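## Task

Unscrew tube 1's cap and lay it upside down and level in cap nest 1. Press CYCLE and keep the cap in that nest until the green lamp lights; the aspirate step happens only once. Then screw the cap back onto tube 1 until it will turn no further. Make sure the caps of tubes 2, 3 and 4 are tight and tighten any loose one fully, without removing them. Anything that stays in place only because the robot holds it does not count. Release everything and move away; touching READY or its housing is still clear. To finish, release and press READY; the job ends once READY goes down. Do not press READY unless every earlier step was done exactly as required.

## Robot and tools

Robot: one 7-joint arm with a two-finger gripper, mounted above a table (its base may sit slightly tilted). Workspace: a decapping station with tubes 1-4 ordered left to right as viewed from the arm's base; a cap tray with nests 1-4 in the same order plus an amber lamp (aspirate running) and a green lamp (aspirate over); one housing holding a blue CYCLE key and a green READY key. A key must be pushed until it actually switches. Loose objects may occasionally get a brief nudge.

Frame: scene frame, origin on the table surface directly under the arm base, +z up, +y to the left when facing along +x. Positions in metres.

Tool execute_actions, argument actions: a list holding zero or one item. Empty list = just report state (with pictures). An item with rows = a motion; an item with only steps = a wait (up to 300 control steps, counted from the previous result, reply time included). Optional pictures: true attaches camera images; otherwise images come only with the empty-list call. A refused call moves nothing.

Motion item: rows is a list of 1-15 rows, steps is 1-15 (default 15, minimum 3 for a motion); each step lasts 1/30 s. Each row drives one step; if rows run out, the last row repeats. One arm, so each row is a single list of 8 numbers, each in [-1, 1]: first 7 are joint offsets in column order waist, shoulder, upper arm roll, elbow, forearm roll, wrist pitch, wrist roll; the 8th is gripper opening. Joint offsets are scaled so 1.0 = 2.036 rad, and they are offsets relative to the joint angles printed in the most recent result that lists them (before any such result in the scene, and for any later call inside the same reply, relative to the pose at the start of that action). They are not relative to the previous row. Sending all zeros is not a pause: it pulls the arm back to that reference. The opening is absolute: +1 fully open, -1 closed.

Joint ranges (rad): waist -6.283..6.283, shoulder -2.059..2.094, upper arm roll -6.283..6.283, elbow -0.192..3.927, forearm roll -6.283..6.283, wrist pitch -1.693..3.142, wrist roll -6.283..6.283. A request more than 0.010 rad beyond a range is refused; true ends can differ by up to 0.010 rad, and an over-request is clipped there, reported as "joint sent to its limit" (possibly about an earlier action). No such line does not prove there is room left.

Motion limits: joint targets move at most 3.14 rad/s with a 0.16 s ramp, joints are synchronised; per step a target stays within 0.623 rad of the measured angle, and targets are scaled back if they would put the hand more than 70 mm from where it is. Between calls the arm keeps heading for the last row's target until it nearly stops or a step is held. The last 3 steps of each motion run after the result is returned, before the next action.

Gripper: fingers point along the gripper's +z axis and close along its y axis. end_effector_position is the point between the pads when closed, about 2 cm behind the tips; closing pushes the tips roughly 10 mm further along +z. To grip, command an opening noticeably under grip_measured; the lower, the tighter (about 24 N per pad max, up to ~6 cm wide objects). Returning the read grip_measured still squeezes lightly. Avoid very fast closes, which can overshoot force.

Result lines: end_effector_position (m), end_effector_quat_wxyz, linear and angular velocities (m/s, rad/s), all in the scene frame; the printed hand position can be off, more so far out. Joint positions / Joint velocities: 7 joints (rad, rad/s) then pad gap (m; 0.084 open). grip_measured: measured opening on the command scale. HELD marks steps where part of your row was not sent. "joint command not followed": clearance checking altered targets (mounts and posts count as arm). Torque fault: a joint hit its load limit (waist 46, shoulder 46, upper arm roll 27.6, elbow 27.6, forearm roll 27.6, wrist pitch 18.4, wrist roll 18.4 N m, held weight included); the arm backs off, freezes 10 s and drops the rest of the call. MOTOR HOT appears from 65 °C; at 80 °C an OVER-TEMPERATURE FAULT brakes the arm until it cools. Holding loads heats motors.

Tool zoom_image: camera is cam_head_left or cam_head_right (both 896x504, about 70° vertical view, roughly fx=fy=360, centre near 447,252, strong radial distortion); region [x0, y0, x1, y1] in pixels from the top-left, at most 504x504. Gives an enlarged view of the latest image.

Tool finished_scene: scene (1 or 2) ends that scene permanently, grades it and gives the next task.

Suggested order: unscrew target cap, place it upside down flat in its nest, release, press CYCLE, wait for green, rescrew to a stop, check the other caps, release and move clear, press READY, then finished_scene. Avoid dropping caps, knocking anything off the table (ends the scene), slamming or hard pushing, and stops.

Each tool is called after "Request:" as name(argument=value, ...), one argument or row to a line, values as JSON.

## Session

Request:
execute_actions(
  actions=[],
)

Scene clock: 0.00 s of 11600.00 s.
end_effector_position=(+0.0926, +0.3321, +0.1705) grip_measured=+1.00 end_effector_quat_wxyz=(+0.497, +0.612, -0.320, +0.525) end_effector_velocity=(+0.000, +0.000, -0.000) end_effector_angular_velocity=(+0.001, -0.000, +0.001)
Joint positions: [-0.18  -0.33   1.809  1.109 -0.18   2.175  2.938  0.084]
Joint velocities: [ 0.     0.    -0.    -0.    -0.001 -0.001 -0.    -0.   ]

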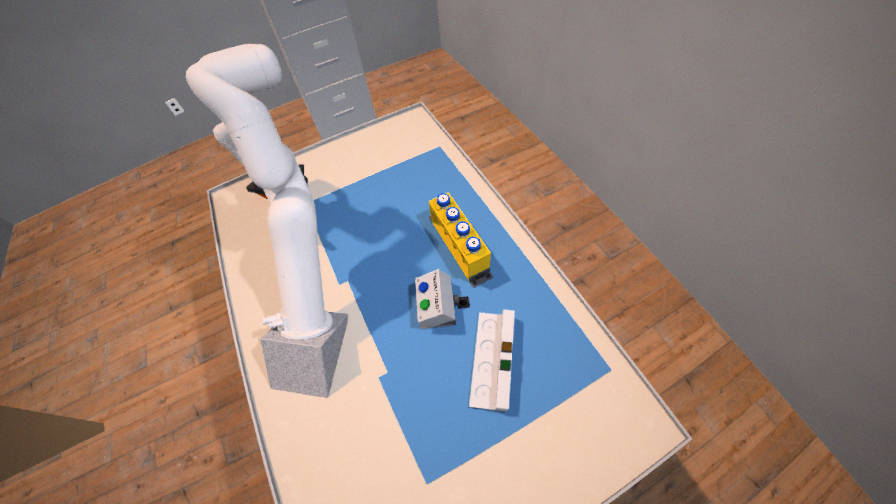

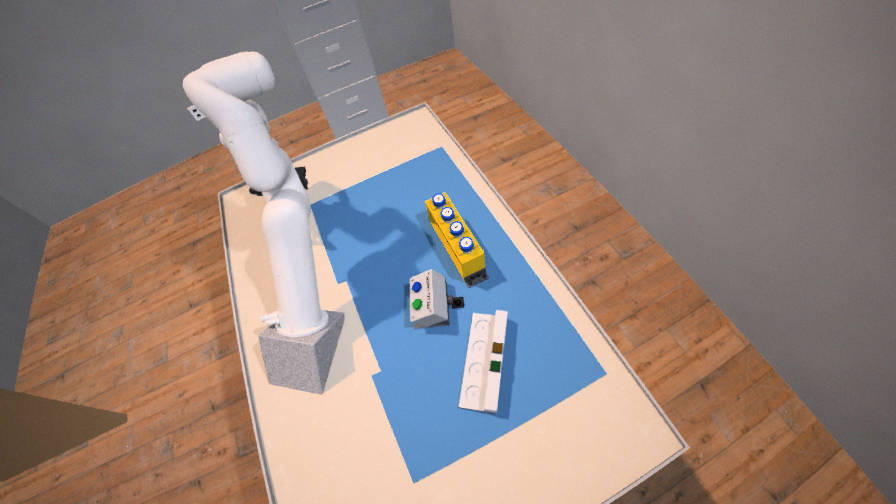

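Request:
zoom_image(
  camera="cam_head_left",
  region=[420, 185, 504, 269],
)

Request:
zoom_image(
  camera="cam_head_left",
  region=[400, 260, 526, 386],
)

Request:
zoom_image(
  camera="cam_head_left",
  region=[460, 300, 530, 370],
)

Request:
zoom_image(
  camera="cam_head_right",
  region=[415, 185, 499, 269],
)

Region (420, 185, 504, 269) of cam_head_left's 896x504 image, scaled by 6.000, with more detail than that image has.

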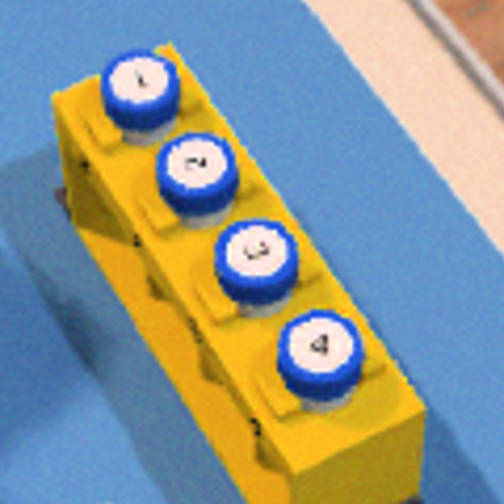

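Region (400, 260, 526, 386) of cam_head_left's 896x504 image, scaled by 4.000, with more detail than that image has.

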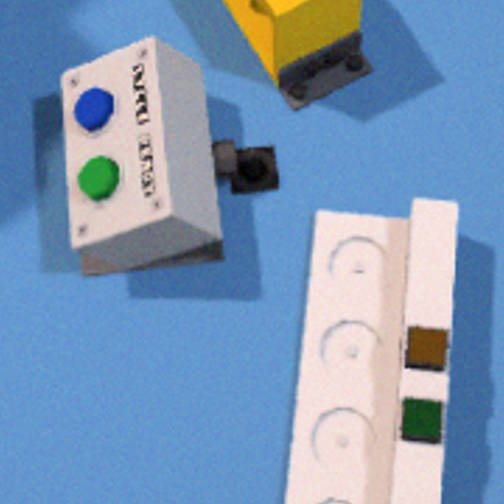

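Region (460, 300, 530, 370) of cam_head_left's 896x504 image, scaled by 7.200, with more detail than that image has.

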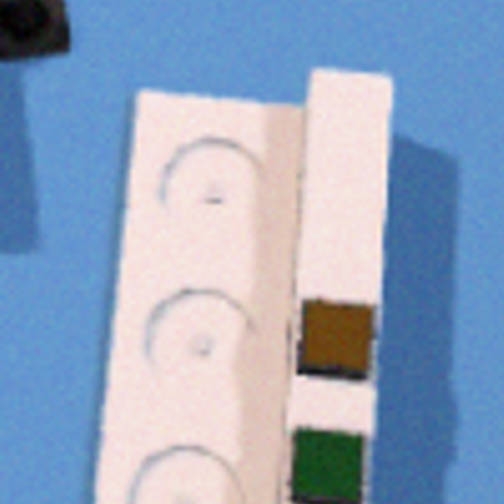

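Region (415, 185, 499, 269) of cam_head_right's 896x504 image, scaled by 6.000, with more detail than that image has.

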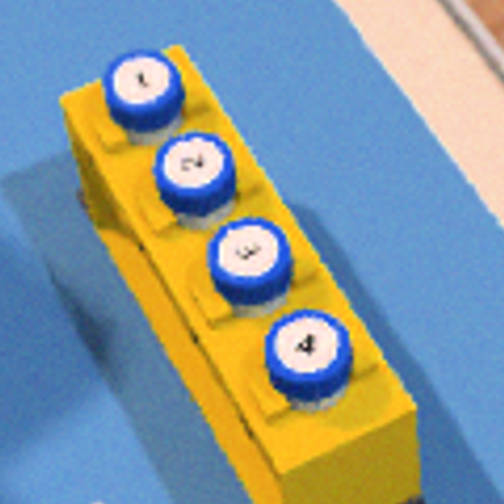

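Request:
execute_actions(
  actions=[
    {"rows":[[0.334,-0.206,-0.619,0,0.088,-0.08,-0.344,0.3]],"steps":15},
  ],
)

Request:
execute_actions(
  actions=[
    {"steps":8},
  ],
)

Scene clock: 2.43 s of 11600.00 s.
end_effector_position=(+0.0804, +0.3666, +0.2064) grip_measured=+0.29 end_effector_quat_wxyz=(+0.459, +0.757, -0.309, +0.349) end_effector_velocity=(+0.257, +0.103, +0.155) end_effector_angular_velocity=(+0.884, +0.444, -0.992)
Joint positions: [ 0.359 -0.668  1.175  1.115 -0.036  2.046  2.396  0.056]
Joint velocities: [ 0.753 -0.427 -2.016  0.018  0.177 -0.174 -0.815 -0.   ]
Steps of this call (steps 1 to 61: nothing new was sent; steps 62 to 73: the first 12 steps of this action). Readings (joint positions):
62: [-0.179 -0.330 1.808 1.109 -0.180 2.175 2.937]
63: [-0.174 -0.333 1.802 1.108 -0.178 2.173 2.931]
65: [-0.126 -0.365 1.750 1.107 -0.164 2.160 2.880]
69: [0.144 -0.540 1.478 1.106 -0.090 2.093 2.611]
73: the state above

Scene clock: 2.70 s of 11600.00 s.
end_effector_position=(+0.1547, +0.3697, +0.2375) grip_measured=+0.29 end_effector_quat_wxyz=(+0.445, +0.746, -0.434, +0.239) end_effector_velocity=(+0.250, -0.025, +0.127) end_effector_angular_velocity=(+0.681, +0.129, -0.957)
Joint positions: [ 0.455 -0.722  0.741  1.109 -0.012  2.022  2.285  0.056]
Joint velocities: [ 0.338 -0.202 -1.484  0.008  0.086 -0.077 -0.36  -0.   ]
Kept back: nothing.
Steps of this call (steps 1 to 3: the last 3 steps of your previous action; steps 4 to 8: the robot went on to your last target). Readings (joint positions):
1: [0.379 -0.679 1.110 1.115 -0.032 2.042 2.374]
2: [0.391 -0.686 1.051 1.113 -0.029 2.038 2.358]
4: [0.410 -0.696 0.943 1.109 -0.024 2.033 2.335]
8: the state above

Request:
execute_actions(
  actions=[
    {"rows":[[0.0284,-0.1005,-0.7183,-0.263,0.0059,-0.5332,-0.356,0.1]],"steps":15},
  ],
)

Request:
execute_actions(
  actions=[
    {"steps":15},
  ],
)

Request:
execute_actions(
  actions=[
    {"steps":12},
  ],
)

Scene clock: 3.33 s of 11600.00 s.
end_effector_position=(+0.2694, +0.3117, +0.2019) grip_measured=+0.09 end_effector_quat_wxyz=(+0.348, +0.782, -0.512, +0.071) end_effector_velocity=(+0.284, -0.152, -0.123) end_effector_angular_velocity=(+1.044, -0.081, -0.309)
Joint positions: [ 0.505 -0.831  0.216  0.858 -0.     1.667  1.93   0.048]
Joint velocities: [ 0.017 -0.205 -1.156 -0.612  0.002 -1.143 -0.789 -0.   ]
Steps of this call (steps 1 to 7: the robot went on to your last target; steps 8 to 19: the first 12 steps of this action). Readings (joint positions):
8: [0.497 -0.747 0.562 1.108 -0.001 2.012 2.240]
9: [0.499 -0.750 0.555 1.104 -0.001 2.006 2.233]
11: [0.501 -0.764 0.513 1.067 0.000 1.959 2.186]
15: [0.502 -0.800 0.364 0.948 -0.001 1.816 2.047]
19: the state above

Scene clock: 3.83 s of 11600.00 s.
end_effector_position=(+0.4014, +0.2126, +0.1767) grip_measured=+0.09 end_effector_quat_wxyz=(+0.114, +0.759, -0.641, +0.000) end_effector_velocity=(+0.189, -0.279, -0.016) end_effector_angular_velocity=(+0.671, -0.535, -0.666)
Joint positions: [ 0.511 -0.898 -0.383  0.659 -0.     1.166  1.67   0.048]
Joint velocities: [ 0.009 -0.103 -1.216 -0.306  0.001 -0.821 -0.393 -0.   ]
Kept back: nothing.
Steps of this call (steps 1 to 3: the last 3 steps of your previous action; steps 4 to 15: the robot went on to your last target). Readings (joint positions):
1: [0.505 -0.837 0.177 0.839 -0.000 1.629 1.904]
2: [0.506 -0.844 0.138 0.820 -0.000 1.590 1.880]
4: [0.507 -0.855 0.059 0.786 -0.000 1.512 1.837]
8: [0.509 -0.874 -0.099 0.732 -0.000 1.366 1.766]
15: the state above

Scene clock: 4.23 s of 11600.00 s.
end_effector_position=(+0.4389, +0.1304, +0.1702) grip_measured=+0.09 end_effector_quat_wxyz=(+0.004, +0.702, -0.712, -0.001) end_effector_velocity=(+0.012, -0.026, -0.003) end_effector_angular_velocity=(+0.043, -0.067, -0.046)
Joint positions: [ 0.513 -0.926 -0.708  0.576  0.     0.945  1.564  0.048]
Joint velocities: [ 0.007 -0.008 -0.102 -0.027  0.001 -0.09  -0.042 -0.   ]
Kept back: nothing.
Steps of this call (steps 1 to 12: the robot went on to your last target). Readings (joint positions):
1: [0.511 -0.902 -0.424 0.648 0.000 1.139 1.657]
2: [0.511 -0.905 -0.464 0.638 0.000 1.111 1.644]
4: [0.512 -0.912 -0.545 0.618 0.000 1.056 1.618]
8: [0.512 -0.923 -0.674 0.585 0.000 0.972 1.577]
12: the state above

Request:
execute_actions(
  actions=[
    {"rows":[[0.004,0.003,-0.009,-0.005,0,-0.013,0,0.1],[0.009,0.0075,-0.012,-0.01,0,-0.023,0,0.1],[0.014,0.012,-0.0153,-0.015,0,-0.034,0,0.1],[0.019,0.016,-0.0185,-0.02,0,-0.045,0,0.1],[0.024,0.0205,-0.0215,-0.0245,0,-0.0555,0,0.1],[0.0275,0.0235,-0.0237,-0.028,0,-0.063,0,0.1],[0.0296,0.0252,-0.025,-0.0298,0,-0.0674,0,0.1]],"steps":15},
  ],
)

Request:
execute_actions(
  actions=[
    {"steps":6},
  ],
  pictures=true,
)

Request:
zoom_image(
  camera="cam_head_left",
  region=[400, 160, 484, 244],
)

Scene clock: 4.80 s of 11600.00 s.
end_effector_position=(+0.4392, +0.1268, +0.1357) grip_measured=+0.09 end_effector_quat_wxyz=(+0.001, +0.698, -0.716, -0.001) end_effector_velocity=(+0.009, -0.001, -0.029) end_effector_angular_velocity=(+0.001, -0.034, -0.005)
Joint positions: [ 0.568 -0.879 -0.755  0.519  0.     0.822  1.564  0.048]
Joint velocities: [ 0.062  0.05  -0.043 -0.045  0.001 -0.148  0.001  0.   ]
Steps of this call (steps 1 to 5: the robot went on to your last target; steps 6 to 17: the first 12 steps of this action). Readings (joint positions):
6: [0.513 -0.927 -0.718 0.574 0.000 0.938 1.561]
7: [0.514 -0.926 -0.720 0.573 0.000 0.934 1.561]
9: [0.521 -0.920 -0.725 0.567 0.000 0.919 1.563]
13: [0.549 -0.895 -0.744 0.538 0.000 0.860 1.564]
17: the state above

Scene clock: 5.00 s of 11600.00 s.
end_effector_position=(+0.4404, +0.1266, +0.1339) grip_measured=+0.09 end_effector_quat_wxyz=(-0.000, +0.698, -0.716, +0.000) end_effector_velocity=(-0.001, -0.000, -0.004) end_effector_angular_velocity=(+0.000, -0.000, +0.000)
Joint positions: [ 0.572 -0.875 -0.759  0.516  0.     0.81   1.564  0.048]
Joint velocities: [ 0.007  0.006 -0.005 -0.008  0.    -0.016 -0.     0.   ]
Kept back: nothing.
Steps of this call (steps 1 to 3: the last 3 steps of your previous action; steps 4 to 6: the robot went on to your last target). Readings (joint positions):
1: [0.569 -0.878 -0.756 0.518 0.000 0.818 1.564]
2: [0.571 -0.877 -0.757 0.518 0.000 0.815 1.564]
4: [0.572 -0.876 -0.758 0.517 0.000 0.811 1.564]
6: the state above

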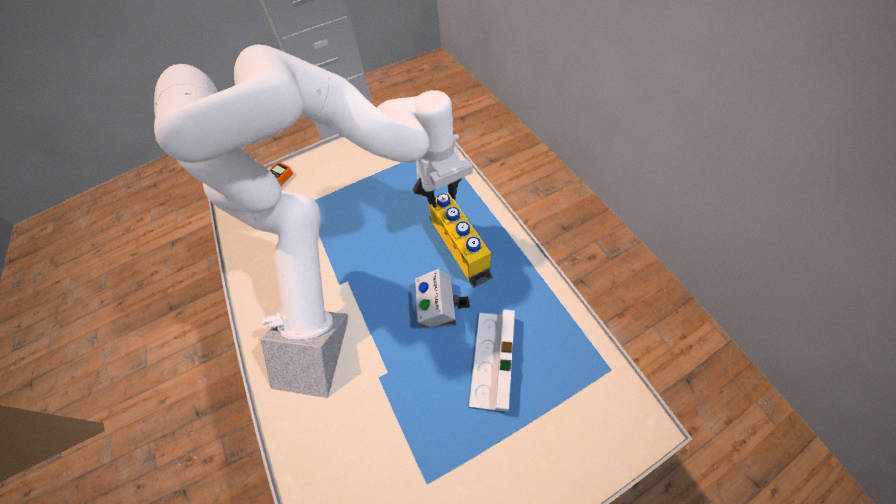

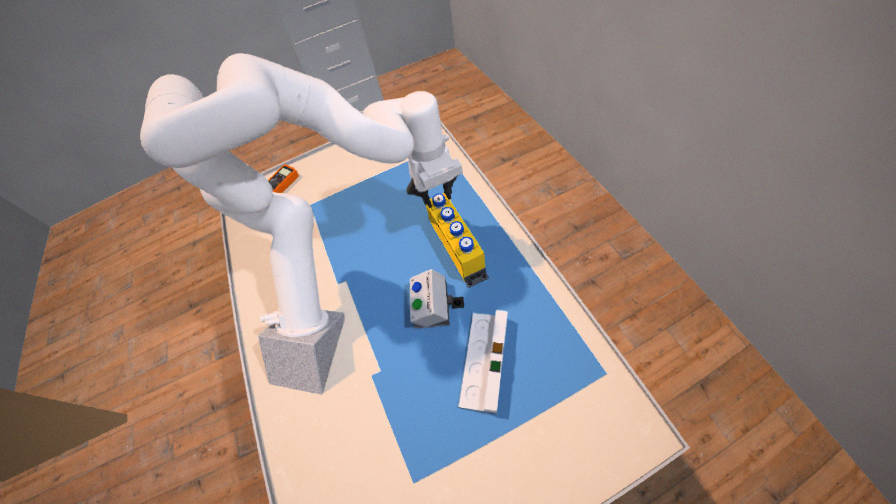

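Region (400, 160, 484, 244) of cam_head_left's 896x504 image, scaled by 6.000, with more detail than that image has.

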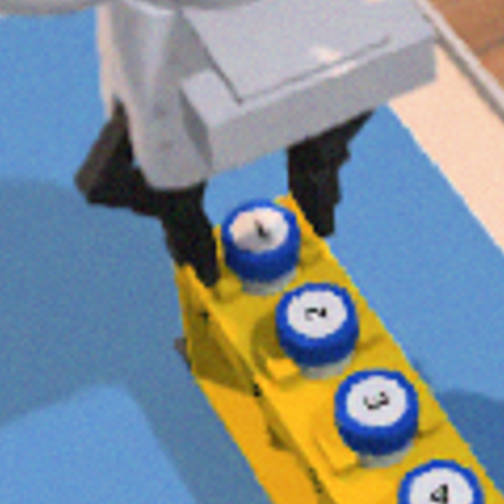

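Request:
execute_actions(
  actions=[
    {"rows":[[0.0006,0,0,-0.0003,0,-0.001,0,0.0],[0.0006,0,0,-0.0003,0,-0.001,0,-0.1],[0.0006,0,0,-0.0003,0,-0.001,0,-0.18],[0.0006,0,0,-0.0003,0,-0.001,0,-0.25],[0.0006,0,0,-0.0003,0,-0.001,0,-0.35],[0.0006,0,0,-0.0003,0,-0.001,0,-0.5],[0.0006,0,0,-0.0003,0,-0.001,0,-0.8]],"steps":12},
  ],
)

Scene clock: 5.37 s of 11600.00 s.
end_effector_position=(+0.4407, +0.1269, +0.1337) grip_measured=-0.25 end_effector_quat_wxyz=(-0.001, +0.698, -0.716, +0.000) end_effector_velocity=(-0.000, +0.001, -0.000) end_effector_angular_velocity=(+0.000, +0.001, +0.002)
Joint positions: [ 0.573 -0.875 -0.759  0.516  0.     0.807  1.564  0.033]
Joint velocities: [ 0.    -0.001  0.002 -0.     0.     0.001 -0.     0.   ]
Steps of this call (steps 1 to 2: the robot went on to your last target; steps 3 to 11: the first 9 steps of this action). Readings (joint positions):
3: [0.573 -0.875 -0.759 0.516 0.000 0.809 1.564]
4: [0.573 -0.875 -0.759 0.516 0.000 0.808 1.564]
6: [0.573 -0.875 -0.759 0.516 0.000 0.808 1.564]
10: [0.573 -0.875 -0.759 0.516 0.000 0.807 1.564]
11: the state above

Request:
execute_actions(
  actions=[
    {"rows":[[0,0,0,0,0,0,-0.03,-0.8],[0,0,0,0,0,0,-0.08,-0.8],[-0.0001,-0.0001,0.0001,0.0001,0,0.0002,-0.14,-0.8],[-0.0002,-0.0002,0.0001,0.0001,0,0.0004,-0.2,-0.8],[-0.0003,-0.0002,0.0002,0.0002,0,0.0005,-1,-0.8],[-0.0003,-0.0003,0.0002,0.0002,0,0.0006,-1,-0.8],[-0.0004,-0.0003,0.0002,0.0003,0,0.0007,-1,-0.8],[-0.0004,-0.0004,0.0003,0.0003,0,0.0008,-1,-0.8],[-0.0005,-0.0004,0.0003,0.0003,0,0.0009,-1,-0.8],[-0.0005,-0.0004,0.0004,0.0004,0,0.001,-1,-0.8],[-0.0006,-0.0005,0.0004,0.0004,0,0.0011,-1,-0.8],[-0.0007,-0.0005,0.0004,0.0005,0,0.0012,-1,-0.8],[-0.0007,-0.0006,0.0005,0.0005,0,0.0013,-1,-0.8],[-0.0008,-0.0006,0.0005,0.0006,0,0.0015,-1,-0.8],[-0.001,-0.0008,0.0006,0.0007,0,0.0018,-1,-0.8]],"steps":15},
  ],
)

Request:
execute_actions(
  actions=[
    {"steps":9},
  ],
)

Scene clock: 6.13 s of 11600.00 s.
end_effector_position=(+0.4388, +0.1263, +0.1332) grip_measured=-0.24 end_effector_quat_wxyz=(+0.000, +0.891, -0.455, -0.002) end_effector_velocity=(-0.007, -0.005, -0.006) end_effector_angular_velocity=(+0.000, +0.016, +2.645)
Joint positions: [ 0.572 -0.876 -0.76   0.514 -0.     0.813  0.91   0.033]
Joint velocities: [-0.004  0.008 -0.007 -0.013 -0.008  0.001 -2.651  0.001]
Steps of this call (steps 1 to 3: the last 3 steps of your previous action; steps 4 to 11: the robot went on to your last target; steps 12 to 23: the first 12 steps of this action). Readings (joint positions):
12: [0.574 -0.875 -0.759 0.516 0.000 0.807 1.564]
13: [0.574 -0.875 -0.759 0.516 0.000 0.807 1.558]
15: [0.573 -0.875 -0.759 0.516 0.000 0.808 1.513]
19: [0.573 -0.876 -0.759 0.516 0.000 0.811 1.261]
23: the state above

Scene clock: 6.43 s of 11600.00 s.
end_effector_position=(+0.4382, +0.1241, +0.1327) grip_measured=-0.24 end_effector_quat_wxyz=(+0.001, +0.997, -0.075, -0.002) end_effector_velocity=(+0.008, -0.007, +0.005) end_effector_angular_velocity=(+0.004, -0.018, +2.627)
Joint positions: [ 0.569 -0.874 -0.763  0.513 -0.002  0.813  0.114  0.034]
Joint velocities: [-0.007  0.005 -0.009  0.011 -0.007 -0.012 -2.637 -0.   ]
Kept back: nothing.
Steps of this call (steps 1 to 3: the last 3 steps of your previous action; steps 4 to 9: the robot went on to your last target). Readings (joint positions):
1: [0.571 -0.876 -0.760 0.514 -0.001 0.813 0.821]
2: [0.571 -0.876 -0.760 0.514 -0.001 0.813 0.733]
4: [0.571 -0.875 -0.761 0.513 -0.001 0.813 0.556]
8: [0.570 -0.874 -0.762 0.513 -0.002 0.813 0.202]
9: the state above

Request:
execute_actions(
  actions=[
    {"rows":[[-0.0001,-0.0004,-0.0006,0.0022,0.001,-0.0012,-0.288,-0.3],[-0.0001,-0.0004,-0.0006,0.0022,0.001,-0.0012,-0.288,-0.08]],"steps":15},
  ],
)

Scene clock: 7.03 s of 11600.00 s.
end_effector_position=(+0.4436, +0.1273, +0.1370) grip_measured=-0.09 end_effector_quat_wxyz=(-0.000, +0.976, +0.217, +0.005) end_effector_velocity=(-0.020, -0.011, -0.016) end_effector_angular_velocity=(-0.006, +0.057, -0.009)
Joint positions: [ 0.572 -0.878 -0.758  0.522  0.002  0.808 -0.471  0.04 ]
Joint velocities: [-0.007  0.012 -0.023 -0.035 -0.006  0.017 -0.016  0.   ]
Steps of this call (steps 1 to 6: the robot went on to your last target; steps 7 to 18: the first 12 steps of this action). Readings (joint positions):
7: [0.570 -0.873 -0.763 0.516 -0.003 0.808 -0.383]
8: [0.570 -0.873 -0.763 0.517 -0.003 0.808 -0.410]
10: [0.571 -0.875 -0.761 0.520 -0.001 0.807 -0.443]
14: [0.573 -0.878 -0.756 0.524 0.002 0.807 -0.466]
18: the state above

Request:
execute_actions(
  actions=[
    {"steps":15},
  ],
)

Scene clock: 7.53 s of 11600.00 s.
end_effector_position=(+0.4408, +0.1242, +0.1348) grip_measured=-0.09 end_effector_quat_wxyz=(+0.000, +0.977, +0.215, +0.001) end_effector_velocity=(+0.000, -0.002, +0.000) end_effector_angular_velocity=(-0.002, -0.000, -0.003)
Joint positions: [ 0.569 -0.875 -0.764  0.518 -0.     0.81  -0.473  0.04 ]
Joint velocities: [-0.002  0.001 -0.003  0.    -0.002  0.    -0.    -0.   ]
Kept back: nothing.
Steps of this call (steps 1 to 3: the last 3 steps of your previous action; steps 4 to 15: the robot went on to your last target). Readings (joint positions):
1: [0.572 -0.878 -0.759 0.521 0.002 0.808 -0.472]
2: [0.572 -0.877 -0.760 0.520 0.001 0.809 -0.472]
4: [0.571 -0.876 -0.761 0.518 0.001 0.810 -0.472]
8: [0.570 -0.876 -0.763 0.517 0.000 0.811 -0.473]
15: the state above
The arm was judged still, so your last target was given up. Only a new action makes it travel on or press farther. Fingers that are still opening or closing keep moving.

Request:
execute_actions(
  actions=[
    {"rows":[[0,0,0,0,0,0,0,-0.16],[0,0,0,0,0,0,0,-0.24],[0,0,0,0,0,0,0,-0.35],[0,0,0,0,0,0,0,-0.5],[0,0,0,0,0,0,0,-0.65],[0,0,0,0,0,0,0,-0.65],[0,0,0,0,0,0,-0.03,-0.65],[0,0,0,0,0,0,-0.08,-0.65],[-0.0001,-0.0001,0.0001,0.0001,0,0.0002,-0.14,-0.65],[-0.0002,-0.0002,0.0001,0.0001,0,0.0004,-1,-0.65],[-0.0003,-0.0002,0.0002,0.0002,0,0.0005,-1,-0.65],[-0.0004,-0.0003,0.0002,0.0003,0,0.0007,-1,-0.65],[-0.0005,-0.0004,0.0003,0.0003,0,0.0009,-1,-0.65],[-0.0006,-0.0005,0.0004,0.0004,0,0.0011,-1,-0.65],[-0.0008,-0.0006,0.0005,0.0006,0,0.0015,-1,-0.65]],"steps":15},
  ],
)

Request:
execute_actions(
  actions=[
    {"steps":13},
  ],
)

Scene clock: 8.10 s of 11600.00 s.
end_effector_position=(+0.4412, +0.1233, +0.1352) grip_measured=-0.25 end_effector_quat_wxyz=(+0.001, +0.957, +0.290, +0.002) end_effector_velocity=(-0.001, +0.002, +0.001) end_effector_angular_velocity=(-0.006, +0.002, +2.067)
Joint positions: [ 0.569 -0.875 -0.765  0.518 -0.001  0.81  -0.631  0.033]
Joint velocities: [-0.    -0.004  0.006  0.001  0.002  0.005 -2.062  0.   ]
Steps of this call (steps 1 to 5: nothing new was sent; steps 6 to 17: the first 12 steps of this action). Readings (joint positions):
6: [0.569 -0.875 -0.764 0.518 -0.000 0.810 -0.473]
7: [0.569 -0.875 -0.764 0.518 -0.000 0.810 -0.473]
9: [0.568 -0.875 -0.766 0.518 -0.001 0.809 -0.473]
13: [0.568 -0.875 -0.766 0.518 -0.001 0.809 -0.479]
17: the state above

Scene clock: 8.53 s of 11600.00 s.
end_effector_position=(+0.4406, +0.1239, +0.1357) grip_measured=-0.25 end_effector_quat_wxyz=(+0.001, +0.651, +0.759, +0.001) end_effector_velocity=(-0.002, +0.000, +0.001) end_effector_angular_velocity=(-0.002, +0.004, +2.634)
Joint positions: [ 0.567 -0.877 -0.763  0.519 -0.     0.814 -1.764  0.033]
Joint velocities: [-0.003 -0.004  0.001  0.     0.002  0.01  -2.636  0.   ]
Kept back: nothing.
Steps of this call (steps 1 to 3: the last 3 steps of your previous action; steps 4 to 13: the robot went on to your last target). Readings (joint positions):
1: [0.568 -0.875 -0.765 0.518 -0.001 0.810 -0.706]
2: [0.568 -0.875 -0.765 0.518 -0.001 0.810 -0.790]
4: [0.568 -0.875 -0.764 0.518 -0.001 0.811 -0.966]
8: [0.568 -0.876 -0.764 0.519 -0.001 0.813 -1.322]
13: the state above

Request:
execute_actions(
  actions=[
    {"rows":[[-0.0004,-0.0003,0.0001,0.0003,0,0.0007,-1,-0.65],[-0.0005,-0.0004,0.0001,0.0003,0,0.0009,-1,-0.65],[-0.0006,-0.0004,0.0001,0.0004,0,0.001,-1,-0.65],[-0.0006,-0.0005,0.0002,0.0004,0,0.0011,-1,-0.65],[-0.0007,-0.0005,0.0002,0.0005,0,0.0012,-1,-0.65],[-0.0007,-0.0006,0.0003,0.0005,0,0.0013,-1,-0.65],[-0.0008,-0.0006,0.0003,0.0006,0,0.0015,-1,-0.65],[-0.0009,-0.0007,0.0003,0.0006,0,0.0016,-1,-0.65],[-0.001,-0.0008,0.0004,0.0007,0,0.0018,-1,-0.65],[-0.0011,-0.0009,0.0004,0.0007,0,0.0019,-1,-0.65],[-0.0012,-0.001,0.0005,0.0009,0,0.0022,-1,-0.65]],"steps":15},
  ],
)

Scene clock: 9.10 s of 11600.00 s.
end_effector_position=(+0.4395, +0.1231, +0.1355) grip_measured=-0.25 end_effector_quat_wxyz=(-0.000, -0.015, +1.000, -0.000) end_effector_velocity=(+0.000, -0.003, +0.002) end_effector_angular_velocity=(-0.004, +0.000, +2.636)
Joint positions: [ 0.565 -0.877 -0.764  0.518 -0.001  0.818 -3.215  0.033]
Joint velocities: [-0.007  0.    -0.002  0.003 -0.006  0.006 -2.639 -0.   ]
Steps of this call (steps 1 to 5: the robot went on to your last target; steps 6 to 17: the first 12 steps of this action). Readings (joint positions):
6: [0.567 -0.877 -0.762 0.518 -0.000 0.816 -2.274]
7: [0.568 -0.877 -0.762 0.518 0.000 0.816 -2.348]
9: [0.567 -0.877 -0.763 0.518 -0.000 0.816 -2.510]
13: [0.566 -0.877 -0.763 0.518 -0.001 0.817 -2.860]
17: the state above

Request:
execute_actions(
  actions=[
    {"rows":[[0.0005,0.0002,0,0.0008,0.0005,-0.0018,-1,-0.65]],"steps":15},
  ],
)

Request:
execute_actions(
  actions=[
    {"steps":6},
  ],
  pictures=true,
)

Request:
zoom_image(
  camera="cam_head_left",
  region=[410, 170, 480, 240],
)

Scene clock: 9.70 s of 11600.00 s.
end_effector_position=(+0.4415, +0.1247, +0.1365) grip_measured=-0.25 end_effector_quat_wxyz=(+0.002, -0.614, +0.789, -0.001) end_effector_velocity=(-0.002, -0.000, -0.002) end_effector_angular_velocity=(-0.010, +0.002, +2.645)
Joint positions: [ 0.567 -0.878 -0.761  0.52   0.001  0.814 -4.503  0.033]
Joint velocities: [ 0.002  0.001 -0.004 -0.005  0.001 -0.001 -2.648  0.   ]
Steps of this call (steps 1 to 3: the last 3 steps of your previous action; steps 4 to 6: the robot went on to your last target; steps 7 to 18: the first 12 steps of this action). Readings (joint positions):
7: [0.564 -0.877 -0.764 0.519 -0.002 0.818 -3.712]
8: [0.564 -0.877 -0.764 0.519 -0.002 0.818 -3.747]
10: [0.565 -0.877 -0.764 0.519 -0.001 0.818 -3.834]
14: [0.566 -0.877 -0.763 0.521 0.000 0.815 -4.145]
18: the state above

Scene clock: 9.90 s of 11600.00 s.
end_effector_position=(+0.4411, +0.1244, +0.1362) grip_measured=-0.25 end_effector_quat_wxyz=(-0.002, +0.793, -0.609, +0.001) end_effector_velocity=(-0.003, -0.001, -0.001) end_effector_angular_velocity=(-0.008, +0.005, +2.096)
Joint positions: [ 0.567 -0.877 -0.762  0.52   0.001  0.814 -5.014  0.033]
Joint velocities: [-0.001  0.    -0.002 -0.003 -0.001  0.005 -2.099  0.   ]
Kept back: nothing.
Steps of this call (steps 1 to 3: the last 3 steps of your previous action; steps 4 to 6: the robot went on to your last target). Readings (joint positions):
1: [0.567 -0.878 -0.762 0.520 0.001 0.814 -4.592]
2: [0.568 -0.878 -0.762 0.520 0.001 0.814 -4.681]
4: [0.567 -0.878 -0.762 0.520 0.001 0.814 -4.856]
6: the state above

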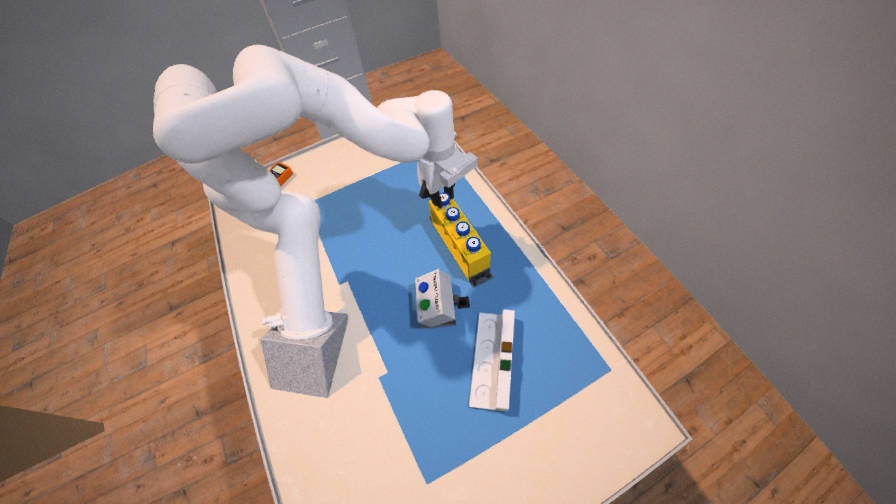

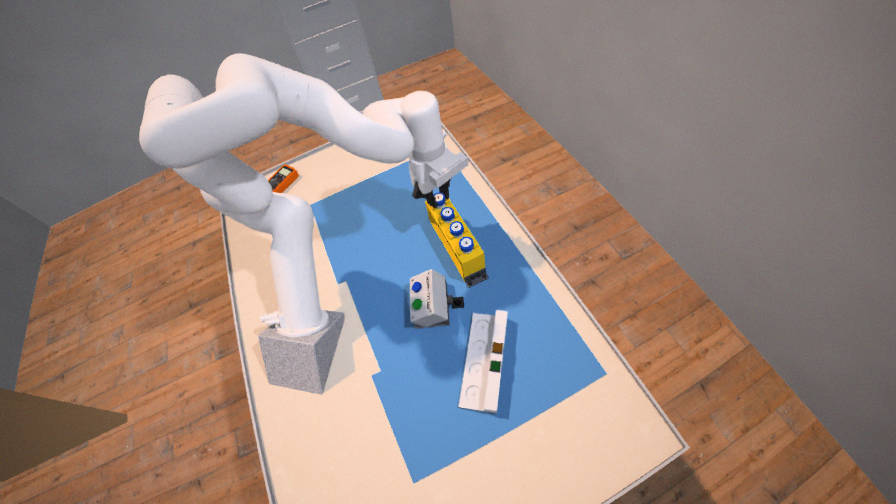

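Region (410, 170, 480, 240) of cam_head_left's 896x504 image, scaled by 7.200, with more detail than that image has.

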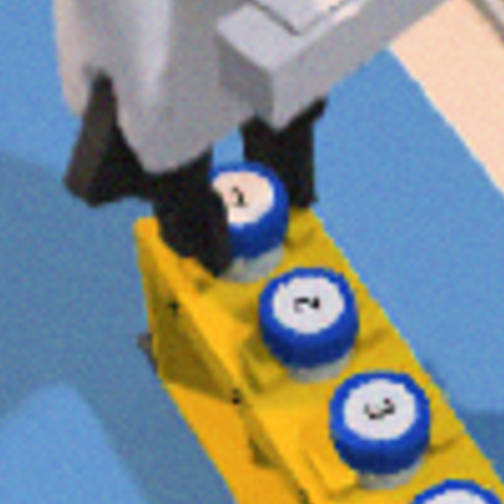

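Request:
execute_actions(
  actions=[
    {"rows":[[-0.001,-0.0008,0.0003,0.0007,-0.0005,0.0018,-0.116,-0.65],[-0.002,-0.0016,0.0009,0.0014,-0.0005,0.0035,-0.116,-0.65],[-0.003,-0.0024,0.0015,0.002,-0.0005,0.0053,-0.116,-0.65],[-0.0039,-0.0031,0.0021,0.0027,-0.0005,0.007,-0.116,-0.65],[-0.0049,-0.0039,0.0027,0.0034,-0.0005,0.0088,-0.116,-0.65],[-0.0058,-0.0047,0.0033,0.0041,-0.0005,0.0105,-0.116,-0.65]],"steps":13},
  ],
)

Scene clock: 10.40 s of 11600.00 s.
end_effector_position=(+0.4409, +0.1241, +0.1410) grip_measured=-0.25 end_effector_quat_wxyz=(-0.001, +0.859, -0.512, +0.001) end_effector_velocity=(+0.000, +0.000, +0.012) end_effector_angular_velocity=(+0.002, -0.002, +0.011)
Joint positions: [ 0.558 -0.885 -0.757  0.526 -0.     0.832 -5.249  0.033]
Joint velocities: [-0.022 -0.019  0.014  0.017  0.001  0.04  -0.011 -0.   ]
Steps of this call (steps 1 to 5: the robot went on to your last target; steps 6 to 15: the first 10 steps of this action). Readings (joint positions):
6: [0.567 -0.877 -0.763 0.520 0.001 0.815 -5.223]
7: [0.567 -0.878 -0.762 0.520 0.000 0.815 -5.231]
9: [0.566 -0.878 -0.761 0.520 0.000 0.817 -5.241]
13: [0.560 -0.883 -0.758 0.525 -0.000 0.828 -5.248]
15: the state above

Request:
execute_actions(
  actions=[
    {"rows":[[-0.004,-0.0033,0.0025,0.0032,0,0.008,0,-0.65],[-0.008,-0.0066,0.005,0.007,0,0.016,0,-0.65],[-0.013,-0.0105,0.0078,0.012,0,0.027,0,-0.65],[-0.018,-0.0148,0.0107,0.0175,0,0.039,0,-0.65],[-0.0236,-0.0194,0.0139,0.0236,0,0.0513,0,-0.65],[-0.026,-0.0215,0.015,0.028,0,0.059,0,-0.65],[-0.026,-0.0215,0.015,0.028,0,0.059,0.03,-0.65],[-0.026,-0.0215,0.015,0.028,0,0.059,0.07,-0.65],[-0.024,-0.015,0.0,0.033,0,0.059,0.11,-0.65],[-0.021,-0.005,-0.025,0.041,0,0.059,0.15,-0.65],[-0.018,0.005,-0.05,0.049,0,0.059,0.19,-0.65],[-0.015,0.015,-0.075,0.057,0,0.059,0.23,-0.65],[-0.012,0.025,-0.10,0.065,0,0.059,0.27,-0.65],[-0.009,0.035,-0.125,0.073,0,0.059,0.31,-0.65],[0.0015,0.0695,-0.2096,0.0995,0,0.0592,0.45,-0.65]],"steps":15},
  ],
)

Request:
execute_actions(
  actions=[
    {"steps":9},
  ],
)

Scene clock: 11.53 s of 11600.00 s.
end_effector_position=(+0.4437, +0.1204, +0.1731) grip_measured=-0.25 end_effector_quat_wxyz=(-0.003, +0.822, -0.569, +0.002) end_effector_velocity=(+0.022, -0.100, +0.034) end_effector_angular_velocity=(+0.041, +0.042, -1.736)
Joint positions: [ 0.512 -0.92  -0.739  0.585  0.     0.937 -5.124  0.033]
Joint velocities: [-0.003  0.108 -0.283  0.182 -0.001  0.144  1.443 -0.   ]
Steps of this call (steps 1 to 3: the last 3 steps of your previous action; steps 4 to 15: the robot went on to your last target; steps 16 to 22: nothing new was sent; steps 23 to 34: the first 12 steps of this action). Readings (joint positions):
23: [0.556 -0.887 -0.755 0.528 -0.000 0.836 -5.250]
24: [0.555 -0.888 -0.755 0.529 -0.000 0.838 -5.250]
26: [0.549 -0.892 -0.751 0.534 0.000 0.849 -5.249]
30: [0.524 -0.914 -0.735 0.564 0.001 0.904 -5.244]
34: the state above

Scene clock: 11.83 s of 11600.00 s.
end_effector_position=(+0.4500, +0.0272, +0.1761) grip_measured=-0.25 end_effector_quat_wxyz=(+0.004, -0.559, +0.829, +0.007) end_effector_velocity=(-0.019, -0.335, +0.010) end_effector_angular_velocity=(-0.032, +0.040, -2.415)
Joint positions: [ 0.54  -0.815 -1.006  0.672 -0.     0.949 -4.637  0.033]
Joint velocities: [ 0.111  0.367 -0.904  0.286  0.     0.013  1.546 -0.   ]
Kept back: nothing.
Steps of this call (steps 1 to 3: the last 3 steps of your previous action; steps 4 to 9: the robot went on to your last target). Readings (joint positions):
1: [0.513 -0.914 -0.753 0.592 0.000 0.942 -5.072]
2: [0.515 -0.905 -0.777 0.602 0.000 0.944 -5.015]
4: [0.521 -0.879 -0.845 0.623 -0.000 0.947 -4.900]
8: [0.536 -0.827 -0.975 0.663 -0.000 0.949 -4.689]
9: the state above

Request:
execute_actions(
  actions=[
    {"rows":[[0.2294,0.0506,-0.4347,0.0796,0,-0.0958,0.6223,-0.65]],"steps":15},
  ],
)

Request:
execute_actions(
  actions=[
    {"steps":5},
  ],
)

Scene clock: 12.33 s of 11600.00 s.
end_effector_position=(+0.4304, -0.1205, +0.1380) grip_measured=-0.25 end_effector_quat_wxyz=(+0.014, -0.045, +0.999, +0.019) end_effector_velocity=(-0.108, -0.275, -0.111) end_effector_angular_velocity=(+0.015, +0.109, -2.447)
Joint positions: [ 0.833 -0.73  -1.586  0.79  -0.     0.83  -3.907  0.033]
Joint velocities: [ 0.655  0.069 -1.152  0.171 -0.001 -0.286  1.783  0.   ]
Steps of this call (steps 1 to 3: the robot went on to your last target; steps 4 to 15: the first 12 steps of this action). Readings (joint positions):
4: [0.553 -0.770 -1.120 0.708 -0.000 0.951 -4.444]
5: [0.560 -0.762 -1.146 0.716 -0.000 0.948 -4.403]
7: [0.604 -0.753 -1.223 0.736 -0.000 0.928 -4.315]
11: [0.739 -0.740 -1.420 0.766 -0.000 0.871 -4.120]
15: the state above

Scene clock: 12.50 s of 11600.00 s.
end_effector_position=(+0.4090, -0.1648, +0.1203) grip_measured=-0.25 end_effector_quat_wxyz=(+0.007, +0.167, +0.986, +0.013) end_effector_velocity=(-0.142, -0.244, -0.092) end_effector_angular_velocity=(-0.085, +0.137, -2.372)
Joint positions: [ 0.939 -0.719 -1.771  0.817 -0.     0.784 -3.586  0.033]
Joint velocities: [ 0.571  0.058 -1.017  0.143  0.001 -0.245  1.789 -0.   ]
Kept back: nothing.
Steps of this call (steps 1 to 3: the last 3 steps of your previous action; steps 4 to 5: the robot went on to your last target). Readings (joint positions):
1: [0.854 -0.728 -1.624 0.796 -0.000 0.821 -3.845]
2: [0.876 -0.726 -1.661 0.801 -0.000 0.811 -3.781]
4: [0.919 -0.721 -1.736 0.812 -0.000 0.793 -3.649]
5: the state above

Request:
execute_actions(
  actions=[
    {"rows":[[0.045,0.001,-0.068,0.005,0,-0.026,0.106,-0.65],[0.06,-0.002,-0.079,0.0,0,-0.041,0.106,-0.65],[0.075,-0.0055,-0.09,-0.005,0,-0.056,0.106,-0.65],[0.09,-0.009,-0.102,-0.01,0,-0.072,0.106,-0.65],[0.1047,-0.0121,-0.1131,-0.0145,0,-0.0865,0.106,-0.65]],"steps":15},
  ],
)

Request:
execute_actions(
  actions=[
    {"steps":6},
  ],
  pictures=true,
)

Request:
zoom_image(
  camera="cam_head_left",
  region=[450, 280, 540, 370],
)

Request:
zoom_image(
  camera="cam_head_right",
  region=[440, 280, 530, 370],
)

Scene clock: 13.10 s of 11600.00 s.
end_effector_position=(+0.3877, -0.1905, +0.0628) grip_measured=-0.25 end_effector_quat_wxyz=(-0.001, +0.304, +0.953, +0.002) end_effector_velocity=(+0.003, -0.019, -0.024) end_effector_angular_velocity=(-0.053, -0.025, -0.021)
Joint positions: [ 1.142 -0.742 -1.992  0.789 -0.     0.62  -3.371  0.033]
Joint velocities: [ 0.109 -0.019 -0.099 -0.004 -0.001 -0.136  0.004 -0.   ]
Steps of this call (steps 1 to 6: the robot went on to your last target; steps 7 to 18: the first 12 steps of this action). Readings (joint positions):
7: [1.001 -0.713 -1.880 0.833 -0.000 0.757 -3.388]
8: [1.006 -0.713 -1.885 0.833 -0.000 0.752 -3.383]
10: [1.027 -0.717 -1.904 0.829 -0.000 0.731 -3.376]
14: [1.105 -0.734 -1.964 0.801 -0.000 0.657 -3.372]
18: the state above

Scene clock: 13.30 s of 11600.00 s.
end_effector_position=(+0.3878, -0.1922, +0.0609) grip_measured=-0.25 end_effector_quat_wxyz=(+0.000, +0.305, +0.952, +0.000) end_effector_velocity=(-0.002, +0.001, -0.006) end_effector_angular_velocity=(+0.002, +0.003, -0.002)
Joint positions: [ 1.15  -0.743 -2.     0.788 -0.     0.609 -3.37   0.033]
Joint velocities: [ 0.014 -0.003 -0.011 -0.008  0.    -0.014  0.001 -0.   ]
Kept back: nothing.
Steps of this call (steps 1 to 3: the last 3 steps of your previous action; steps 4 to 6: the robot went on to your last target). Readings (joint positions):
1: [1.145 -0.742 -1.995 0.789 -0.000 0.617 -3.370]
2: [1.147 -0.743 -1.997 0.789 -0.000 0.614 -3.370]
4: [1.149 -0.743 -1.999 0.789 -0.000 0.611 -3.370]
6: the state above

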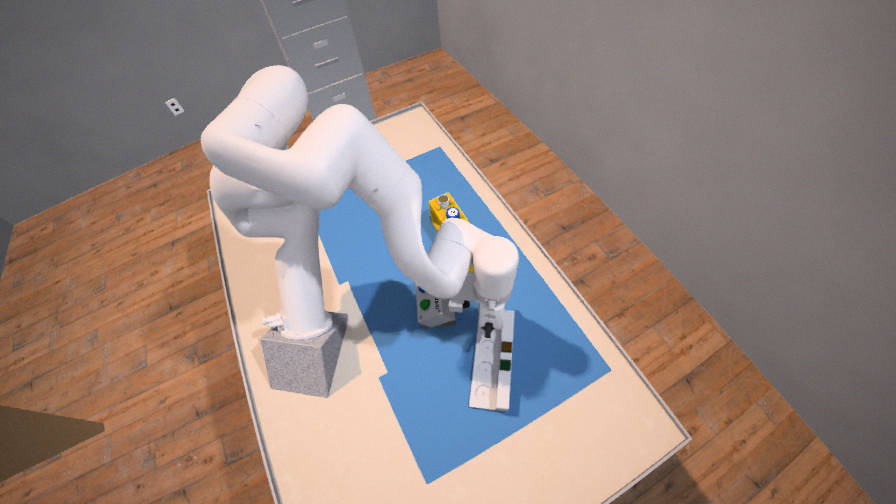

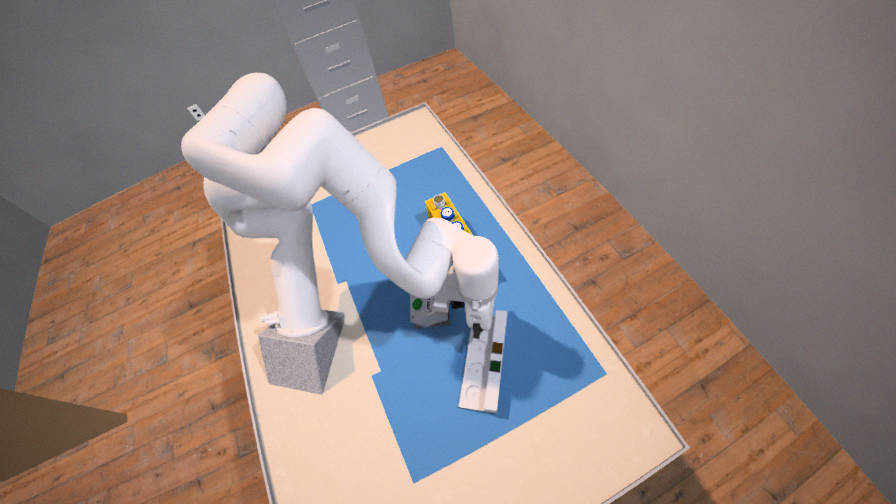

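Region (450, 280, 540, 370) of cam_head_left's 896x504 image, scaled by 5.600, with more detail than that image has.

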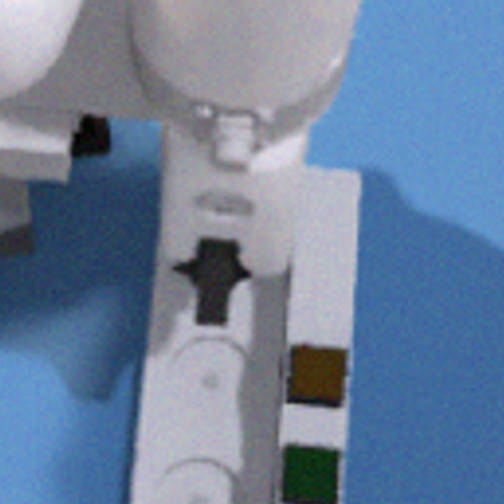

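Region (440, 280, 530, 370) of cam_head_right's 896x504 image, scaled by 5.600, with more detail than that image has.

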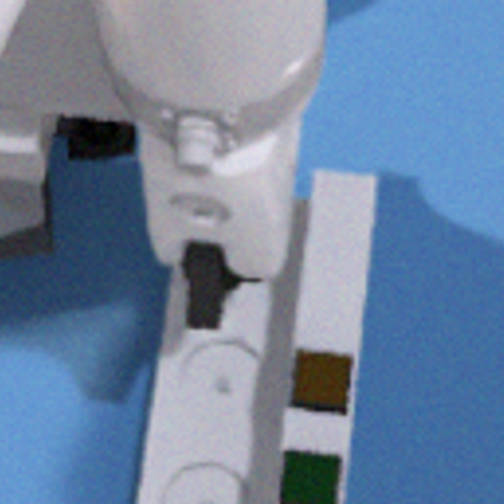

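Request:
execute_actions(
  actions=[
    {"rows":[[0.006,-0.002,-0.0043,-0.0006,0,-0.005,0,-0.65],[0.012,-0.004,-0.0087,-0.0012,0,-0.01,0,-0.65],[0.019,-0.0065,-0.0138,-0.0019,0,-0.016,0,-0.65],[0.026,-0.009,-0.019,-0.0025,0,-0.022,0,-0.65],[0.031,-0.0107,-0.0225,-0.003,0,-0.0265,0,-0.65],[0.0349,-0.012,-0.0253,-0.0034,0,-0.0298,0,-0.65],[0.0349,-0.012,-0.0253,-0.0034,0,-0.0298,0,-0.65],[0.0349,-0.012,-0.0253,-0.0034,0,-0.0298,0,-0.65],[0.0357,-0.0123,-0.0259,-0.0035,0,-0.0305,0,-0.65],[0.0365,-0.0126,-0.0265,-0.0035,0,-0.0312,0,-0.65],[0.0373,-0.0129,-0.0271,-0.0036,0,-0.0319,0,-0.65],[0.0382,-0.0131,-0.0277,-0.0037,0,-0.0326,0,-0.65],[0.039,-0.0134,-0.0283,-0.0037,0,-0.0333,0,-0.65],[0.0398,-0.0137,-0.0288,-0.0038,0,-0.034,0,-0.65]],"steps":15},
  ],
)

Request:
execute_actions(
  actions=[
    {"steps":9},
  ],
)

Scene clock: 14.07 s of 11600.00 s.
end_effector_position=(+0.3877, -0.1915, +0.0401) grip_measured=-0.25 end_effector_quat_wxyz=(-0.000, +0.305, +0.952, +0.001) end_effector_velocity=(+0.003, -0.008, -0.021) end_effector_angular_velocity=(-0.019, -0.011, -0.005)
Joint positions: [ 1.218 -0.767 -2.049  0.781 -0.     0.552 -3.37   0.033]
Joint velocities: [ 0.085 -0.028 -0.067  0.004 -0.001 -0.082 -0.     0.   ]
Steps of this call (steps 1 to 11: the robot went on to your last target; steps 12 to 23: the first 12 steps of this action). Readings (joint positions):
12: [1.152 -0.744 -2.001 0.787 -0.000 0.608 -3.370]
13: [1.153 -0.744 -2.003 0.787 -0.000 0.606 -3.370]
15: [1.163 -0.747 -2.010 0.787 -0.000 0.598 -3.370]
19: [1.198 -0.760 -2.035 0.783 -0.000 0.569 -3.370]
23: the state above

Scene clock: 14.37 s of 11600.00 s.
end_effector_position=(+0.3880, -0.1924, +0.0370) grip_measured=-0.25 end_effector_quat_wxyz=(+0.001, +0.305, +0.952, -0.000) end_effector_velocity=(+0.000, -0.001, -0.001) end_effector_angular_velocity=(-0.002, -0.001, -0.001)
Joint positions: [ 1.23  -0.771 -2.058  0.781 -0.     0.541 -3.37   0.033]
Joint velocities: [ 0.007 -0.002 -0.006  0.001  0.    -0.007 -0.     0.   ]
Kept back: nothing.
Steps of this call (steps 1 to 3: the last 3 steps of your previous action; steps 4 to 9: the robot went on to your last target). Readings (joint positions):
1: [1.220 -0.768 -2.051 0.781 -0.000 0.550 -3.370]
2: [1.223 -0.768 -2.053 0.781 -0.000 0.548 -3.370]
4: [1.226 -0.770 -2.055 0.781 -0.000 0.544 -3.370]
8: [1.229 -0.771 -2.058 0.781 -0.000 0.541 -3.370]
9: the state above

Request:
execute_actions(
  actions=[
    {"rows":[[0,0,0,0,0,0,0,-0.4],[0,0,0,0,0,0,0,-0.25],[0,0,0,0,0,0,0,-0.18],[0,0,0,0,0,0,0,-0.1],[0,0,0,0,0,0,0,-0.05],[0,0,0,0,0,0,0,-0.05],[-0.008,0.003,0.006,0.0007,0,0.007,0,-0.05],[-0.018,0.0063,0.013,0.0015,0,0.0155,0,-0.05],[-0.028,0.01,0.0205,0.0023,0,0.024,0,-0.05],[-0.0383,0.0134,0.0279,0.0032,0,0.0329,0,-0.05],[-0.055,0.017,0.041,0.008,0,0.05,0,-0.05],[-0.075,0.0215,0.056,0.015,0,0.07,0,-0.05],[-0.095,0.026,0.071,0.021,0,0.09,0,-0.05],[-0.1095,0.029,0.082,0.026,0,0.1046,0.03,-0.05],[-0.13,0.032,0.098,0.03,0,0.125,0.08,-0.05]],"steps":15},
  ],
)

Request:
execute_actions(
  actions=[
    {"steps":5},
  ],
)

Scene clock: 15.33 s of 11600.00 s.
end_effector_position=(+0.3877, -0.1909, +0.0490) grip_measured=-0.06 end_effector_quat_wxyz=(-0.001, +0.305, +0.952, +0.002) end_effector_velocity=(+0.010, -0.008, +0.162) end_effector_angular_velocity=(+0.002, -0.017, -0.002)
Joint positions: [ 1.187 -0.757 -2.026  0.784 -0.     0.58  -3.37   0.041]
Joint velocities: [-0.511  0.156  0.373  0.088  0.     0.462  0.001  0.001]
Steps of this call (steps 1 to 17: the robot went on to your last target; steps 18 to 29: the first 12 steps of this action). Readings (joint positions):
18: [1.231 -0.771 -2.059 0.781 -0.000 0.540 -3.370]
19: [1.231 -0.771 -2.059 0.781 -0.000 0.540 -3.370]
21: [1.230 -0.771 -2.058 0.781 -0.000 0.540 -3.370]
25: [1.229 -0.771 -2.056 0.779 -0.000 0.544 -3.370]
29: the state above

Scene clock: 15.50 s of 11600.00 s.
end_effector_position=(+0.3914, -0.1939, +0.0909) grip_measured=-0.06 end_effector_quat_wxyz=(+0.003, +0.321, +0.947, +0.002) end_effector_velocity=(+0.014, -0.020, +0.274) end_effector_angular_velocity=(-0.017, -0.048, -0.780)
Joint positions: [ 1.064 -0.726 -1.934  0.818 -0.     0.696 -3.335  0.041]
Joint velocities: [-0.788  0.174  0.582  0.243  0.001  0.744  0.768  0.   ]
Kept back: nothing.
Steps of this call (steps 1 to 3: the last 3 steps of your previous action; steps 4 to 5: the robot went on to your last target). Readings (joint positions):
1: [1.168 -0.751 -2.012 0.787 -0.000 0.598 -3.370]
2: [1.145 -0.745 -1.994 0.793 -0.000 0.620 -3.370]
4: [1.091 -0.732 -1.954 0.809 -0.000 0.671 -3.357]
5: the state above

Request:
execute_actions(
  actions=[
    {"rows":[[-0.5074,-0.0302,0.4207,-0.2664,0,0.0766,0.6704,-0.5],[-0.5074,-0.0302,0.4207,-0.2664,0,0.0766,0.6704,-1]],"steps":15},
  ],
)

Request:
execute_actions(
  actions=[
    {"steps":12},
  ],
  pictures=true,
)

Request:
zoom_image(
  camera="cam_head_left",
  region=[460, 300, 530, 370],
)

Request:
zoom_image(
  camera="cam_head_right",
  region=[450, 300, 520, 370],
)

Scene clock: 16.10 s of 11600.00 s.
end_effector_position=(+0.3498, -0.0840, +0.1135) grip_measured=-1.00 end_effector_quat_wxyz=(-0.029, +0.518, +0.854, +0.041) end_effector_velocity=(-0.180, +0.238, +0.073) end_effector_angular_velocity=(-0.143, +0.093, -1.712)
Joint positions: [ 0.56  -0.75  -1.464  0.533 -0.     0.824 -2.801  0.   ]
Joint velocities: [-1.877 -0.145  1.554 -1.026  0.001  0.115  1.888  0.   ]
Steps of this call (steps 1 to 6: the robot went on to your last target; steps 7 to 18: the first 12 steps of this action). Readings (joint positions):
7: [0.973 -0.707 -1.865 0.840 -0.000 0.787 -3.219]
8: [0.965 -0.708 -1.857 0.835 -0.000 0.789 -3.209]
10: [0.917 -0.713 -1.810 0.795 -0.000 0.795 -3.160]
14: [0.765 -0.732 -1.656 0.662 -0.000 0.810 -3.007]
18: the state above

Scene clock: 16.50 s of 11600.00 s.
end_effector_position=(+0.2911, -0.0519, +0.1251) grip_measured=-1.00 end_effector_quat_wxyz=(-0.002, +0.814, +0.581, +0.002) end_effector_velocity=(-0.024, +0.006, +0.000) end_effector_angular_velocity=(-0.055, +0.016, -0.549)
Joint positions: [ 0.05  -0.786 -1.092  0.284 -0.     0.851 -2.018  0.   ]
Joint velocities: [-0.192 -0.013  0.145 -0.087 -0.001  0.01   0.53   0.   ]
Kept back: nothing.
Steps of this call (steps 1 to 3: the last 3 steps of your previous action; steps 4 to 12: the robot went on to your last target). Readings (joint positions):
1: [0.494 -0.755 -1.412 0.499 -0.000 0.828 -2.734]
2: [0.426 -0.760 -1.361 0.464 -0.000 0.831 -2.660]
4: [0.292 -0.770 -1.265 0.400 -0.000 0.839 -2.496]
8: [0.112 -0.782 -1.137 0.314 -0.000 0.848 -2.174]
12: the state above

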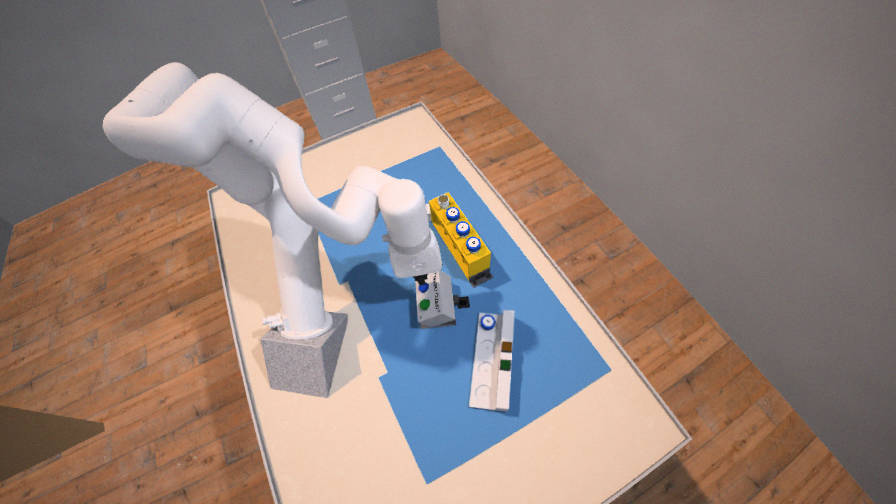

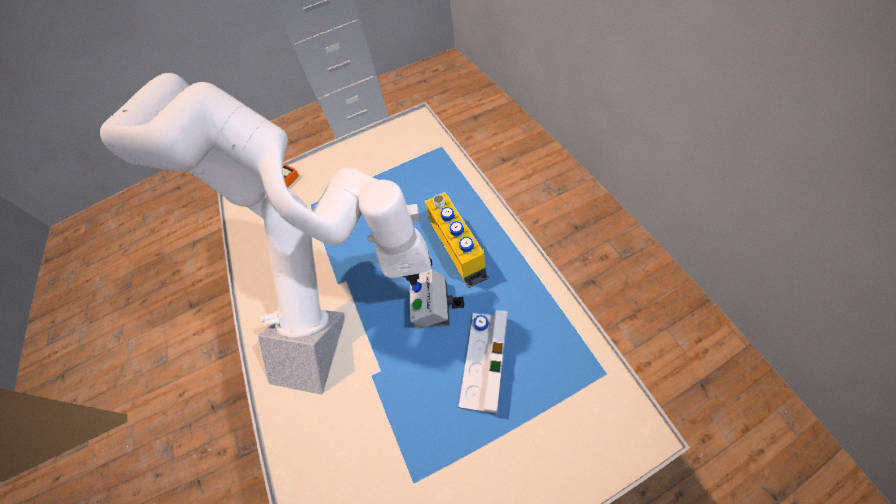

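Region (460, 300, 530, 370) of cam_head_left's 896x504 image, scaled by 7.200, with more detail than that image has.

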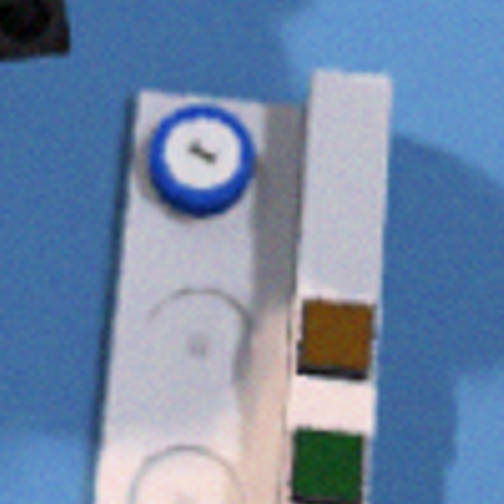

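Region (450, 300, 520, 370) of cam_head_right's 896x504 image, scaled by 7.200, with more detail than that image has.

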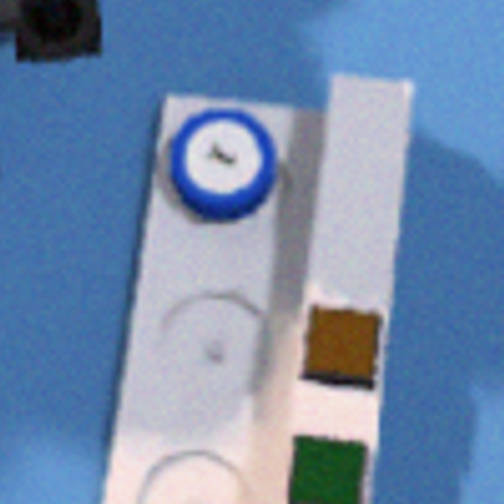

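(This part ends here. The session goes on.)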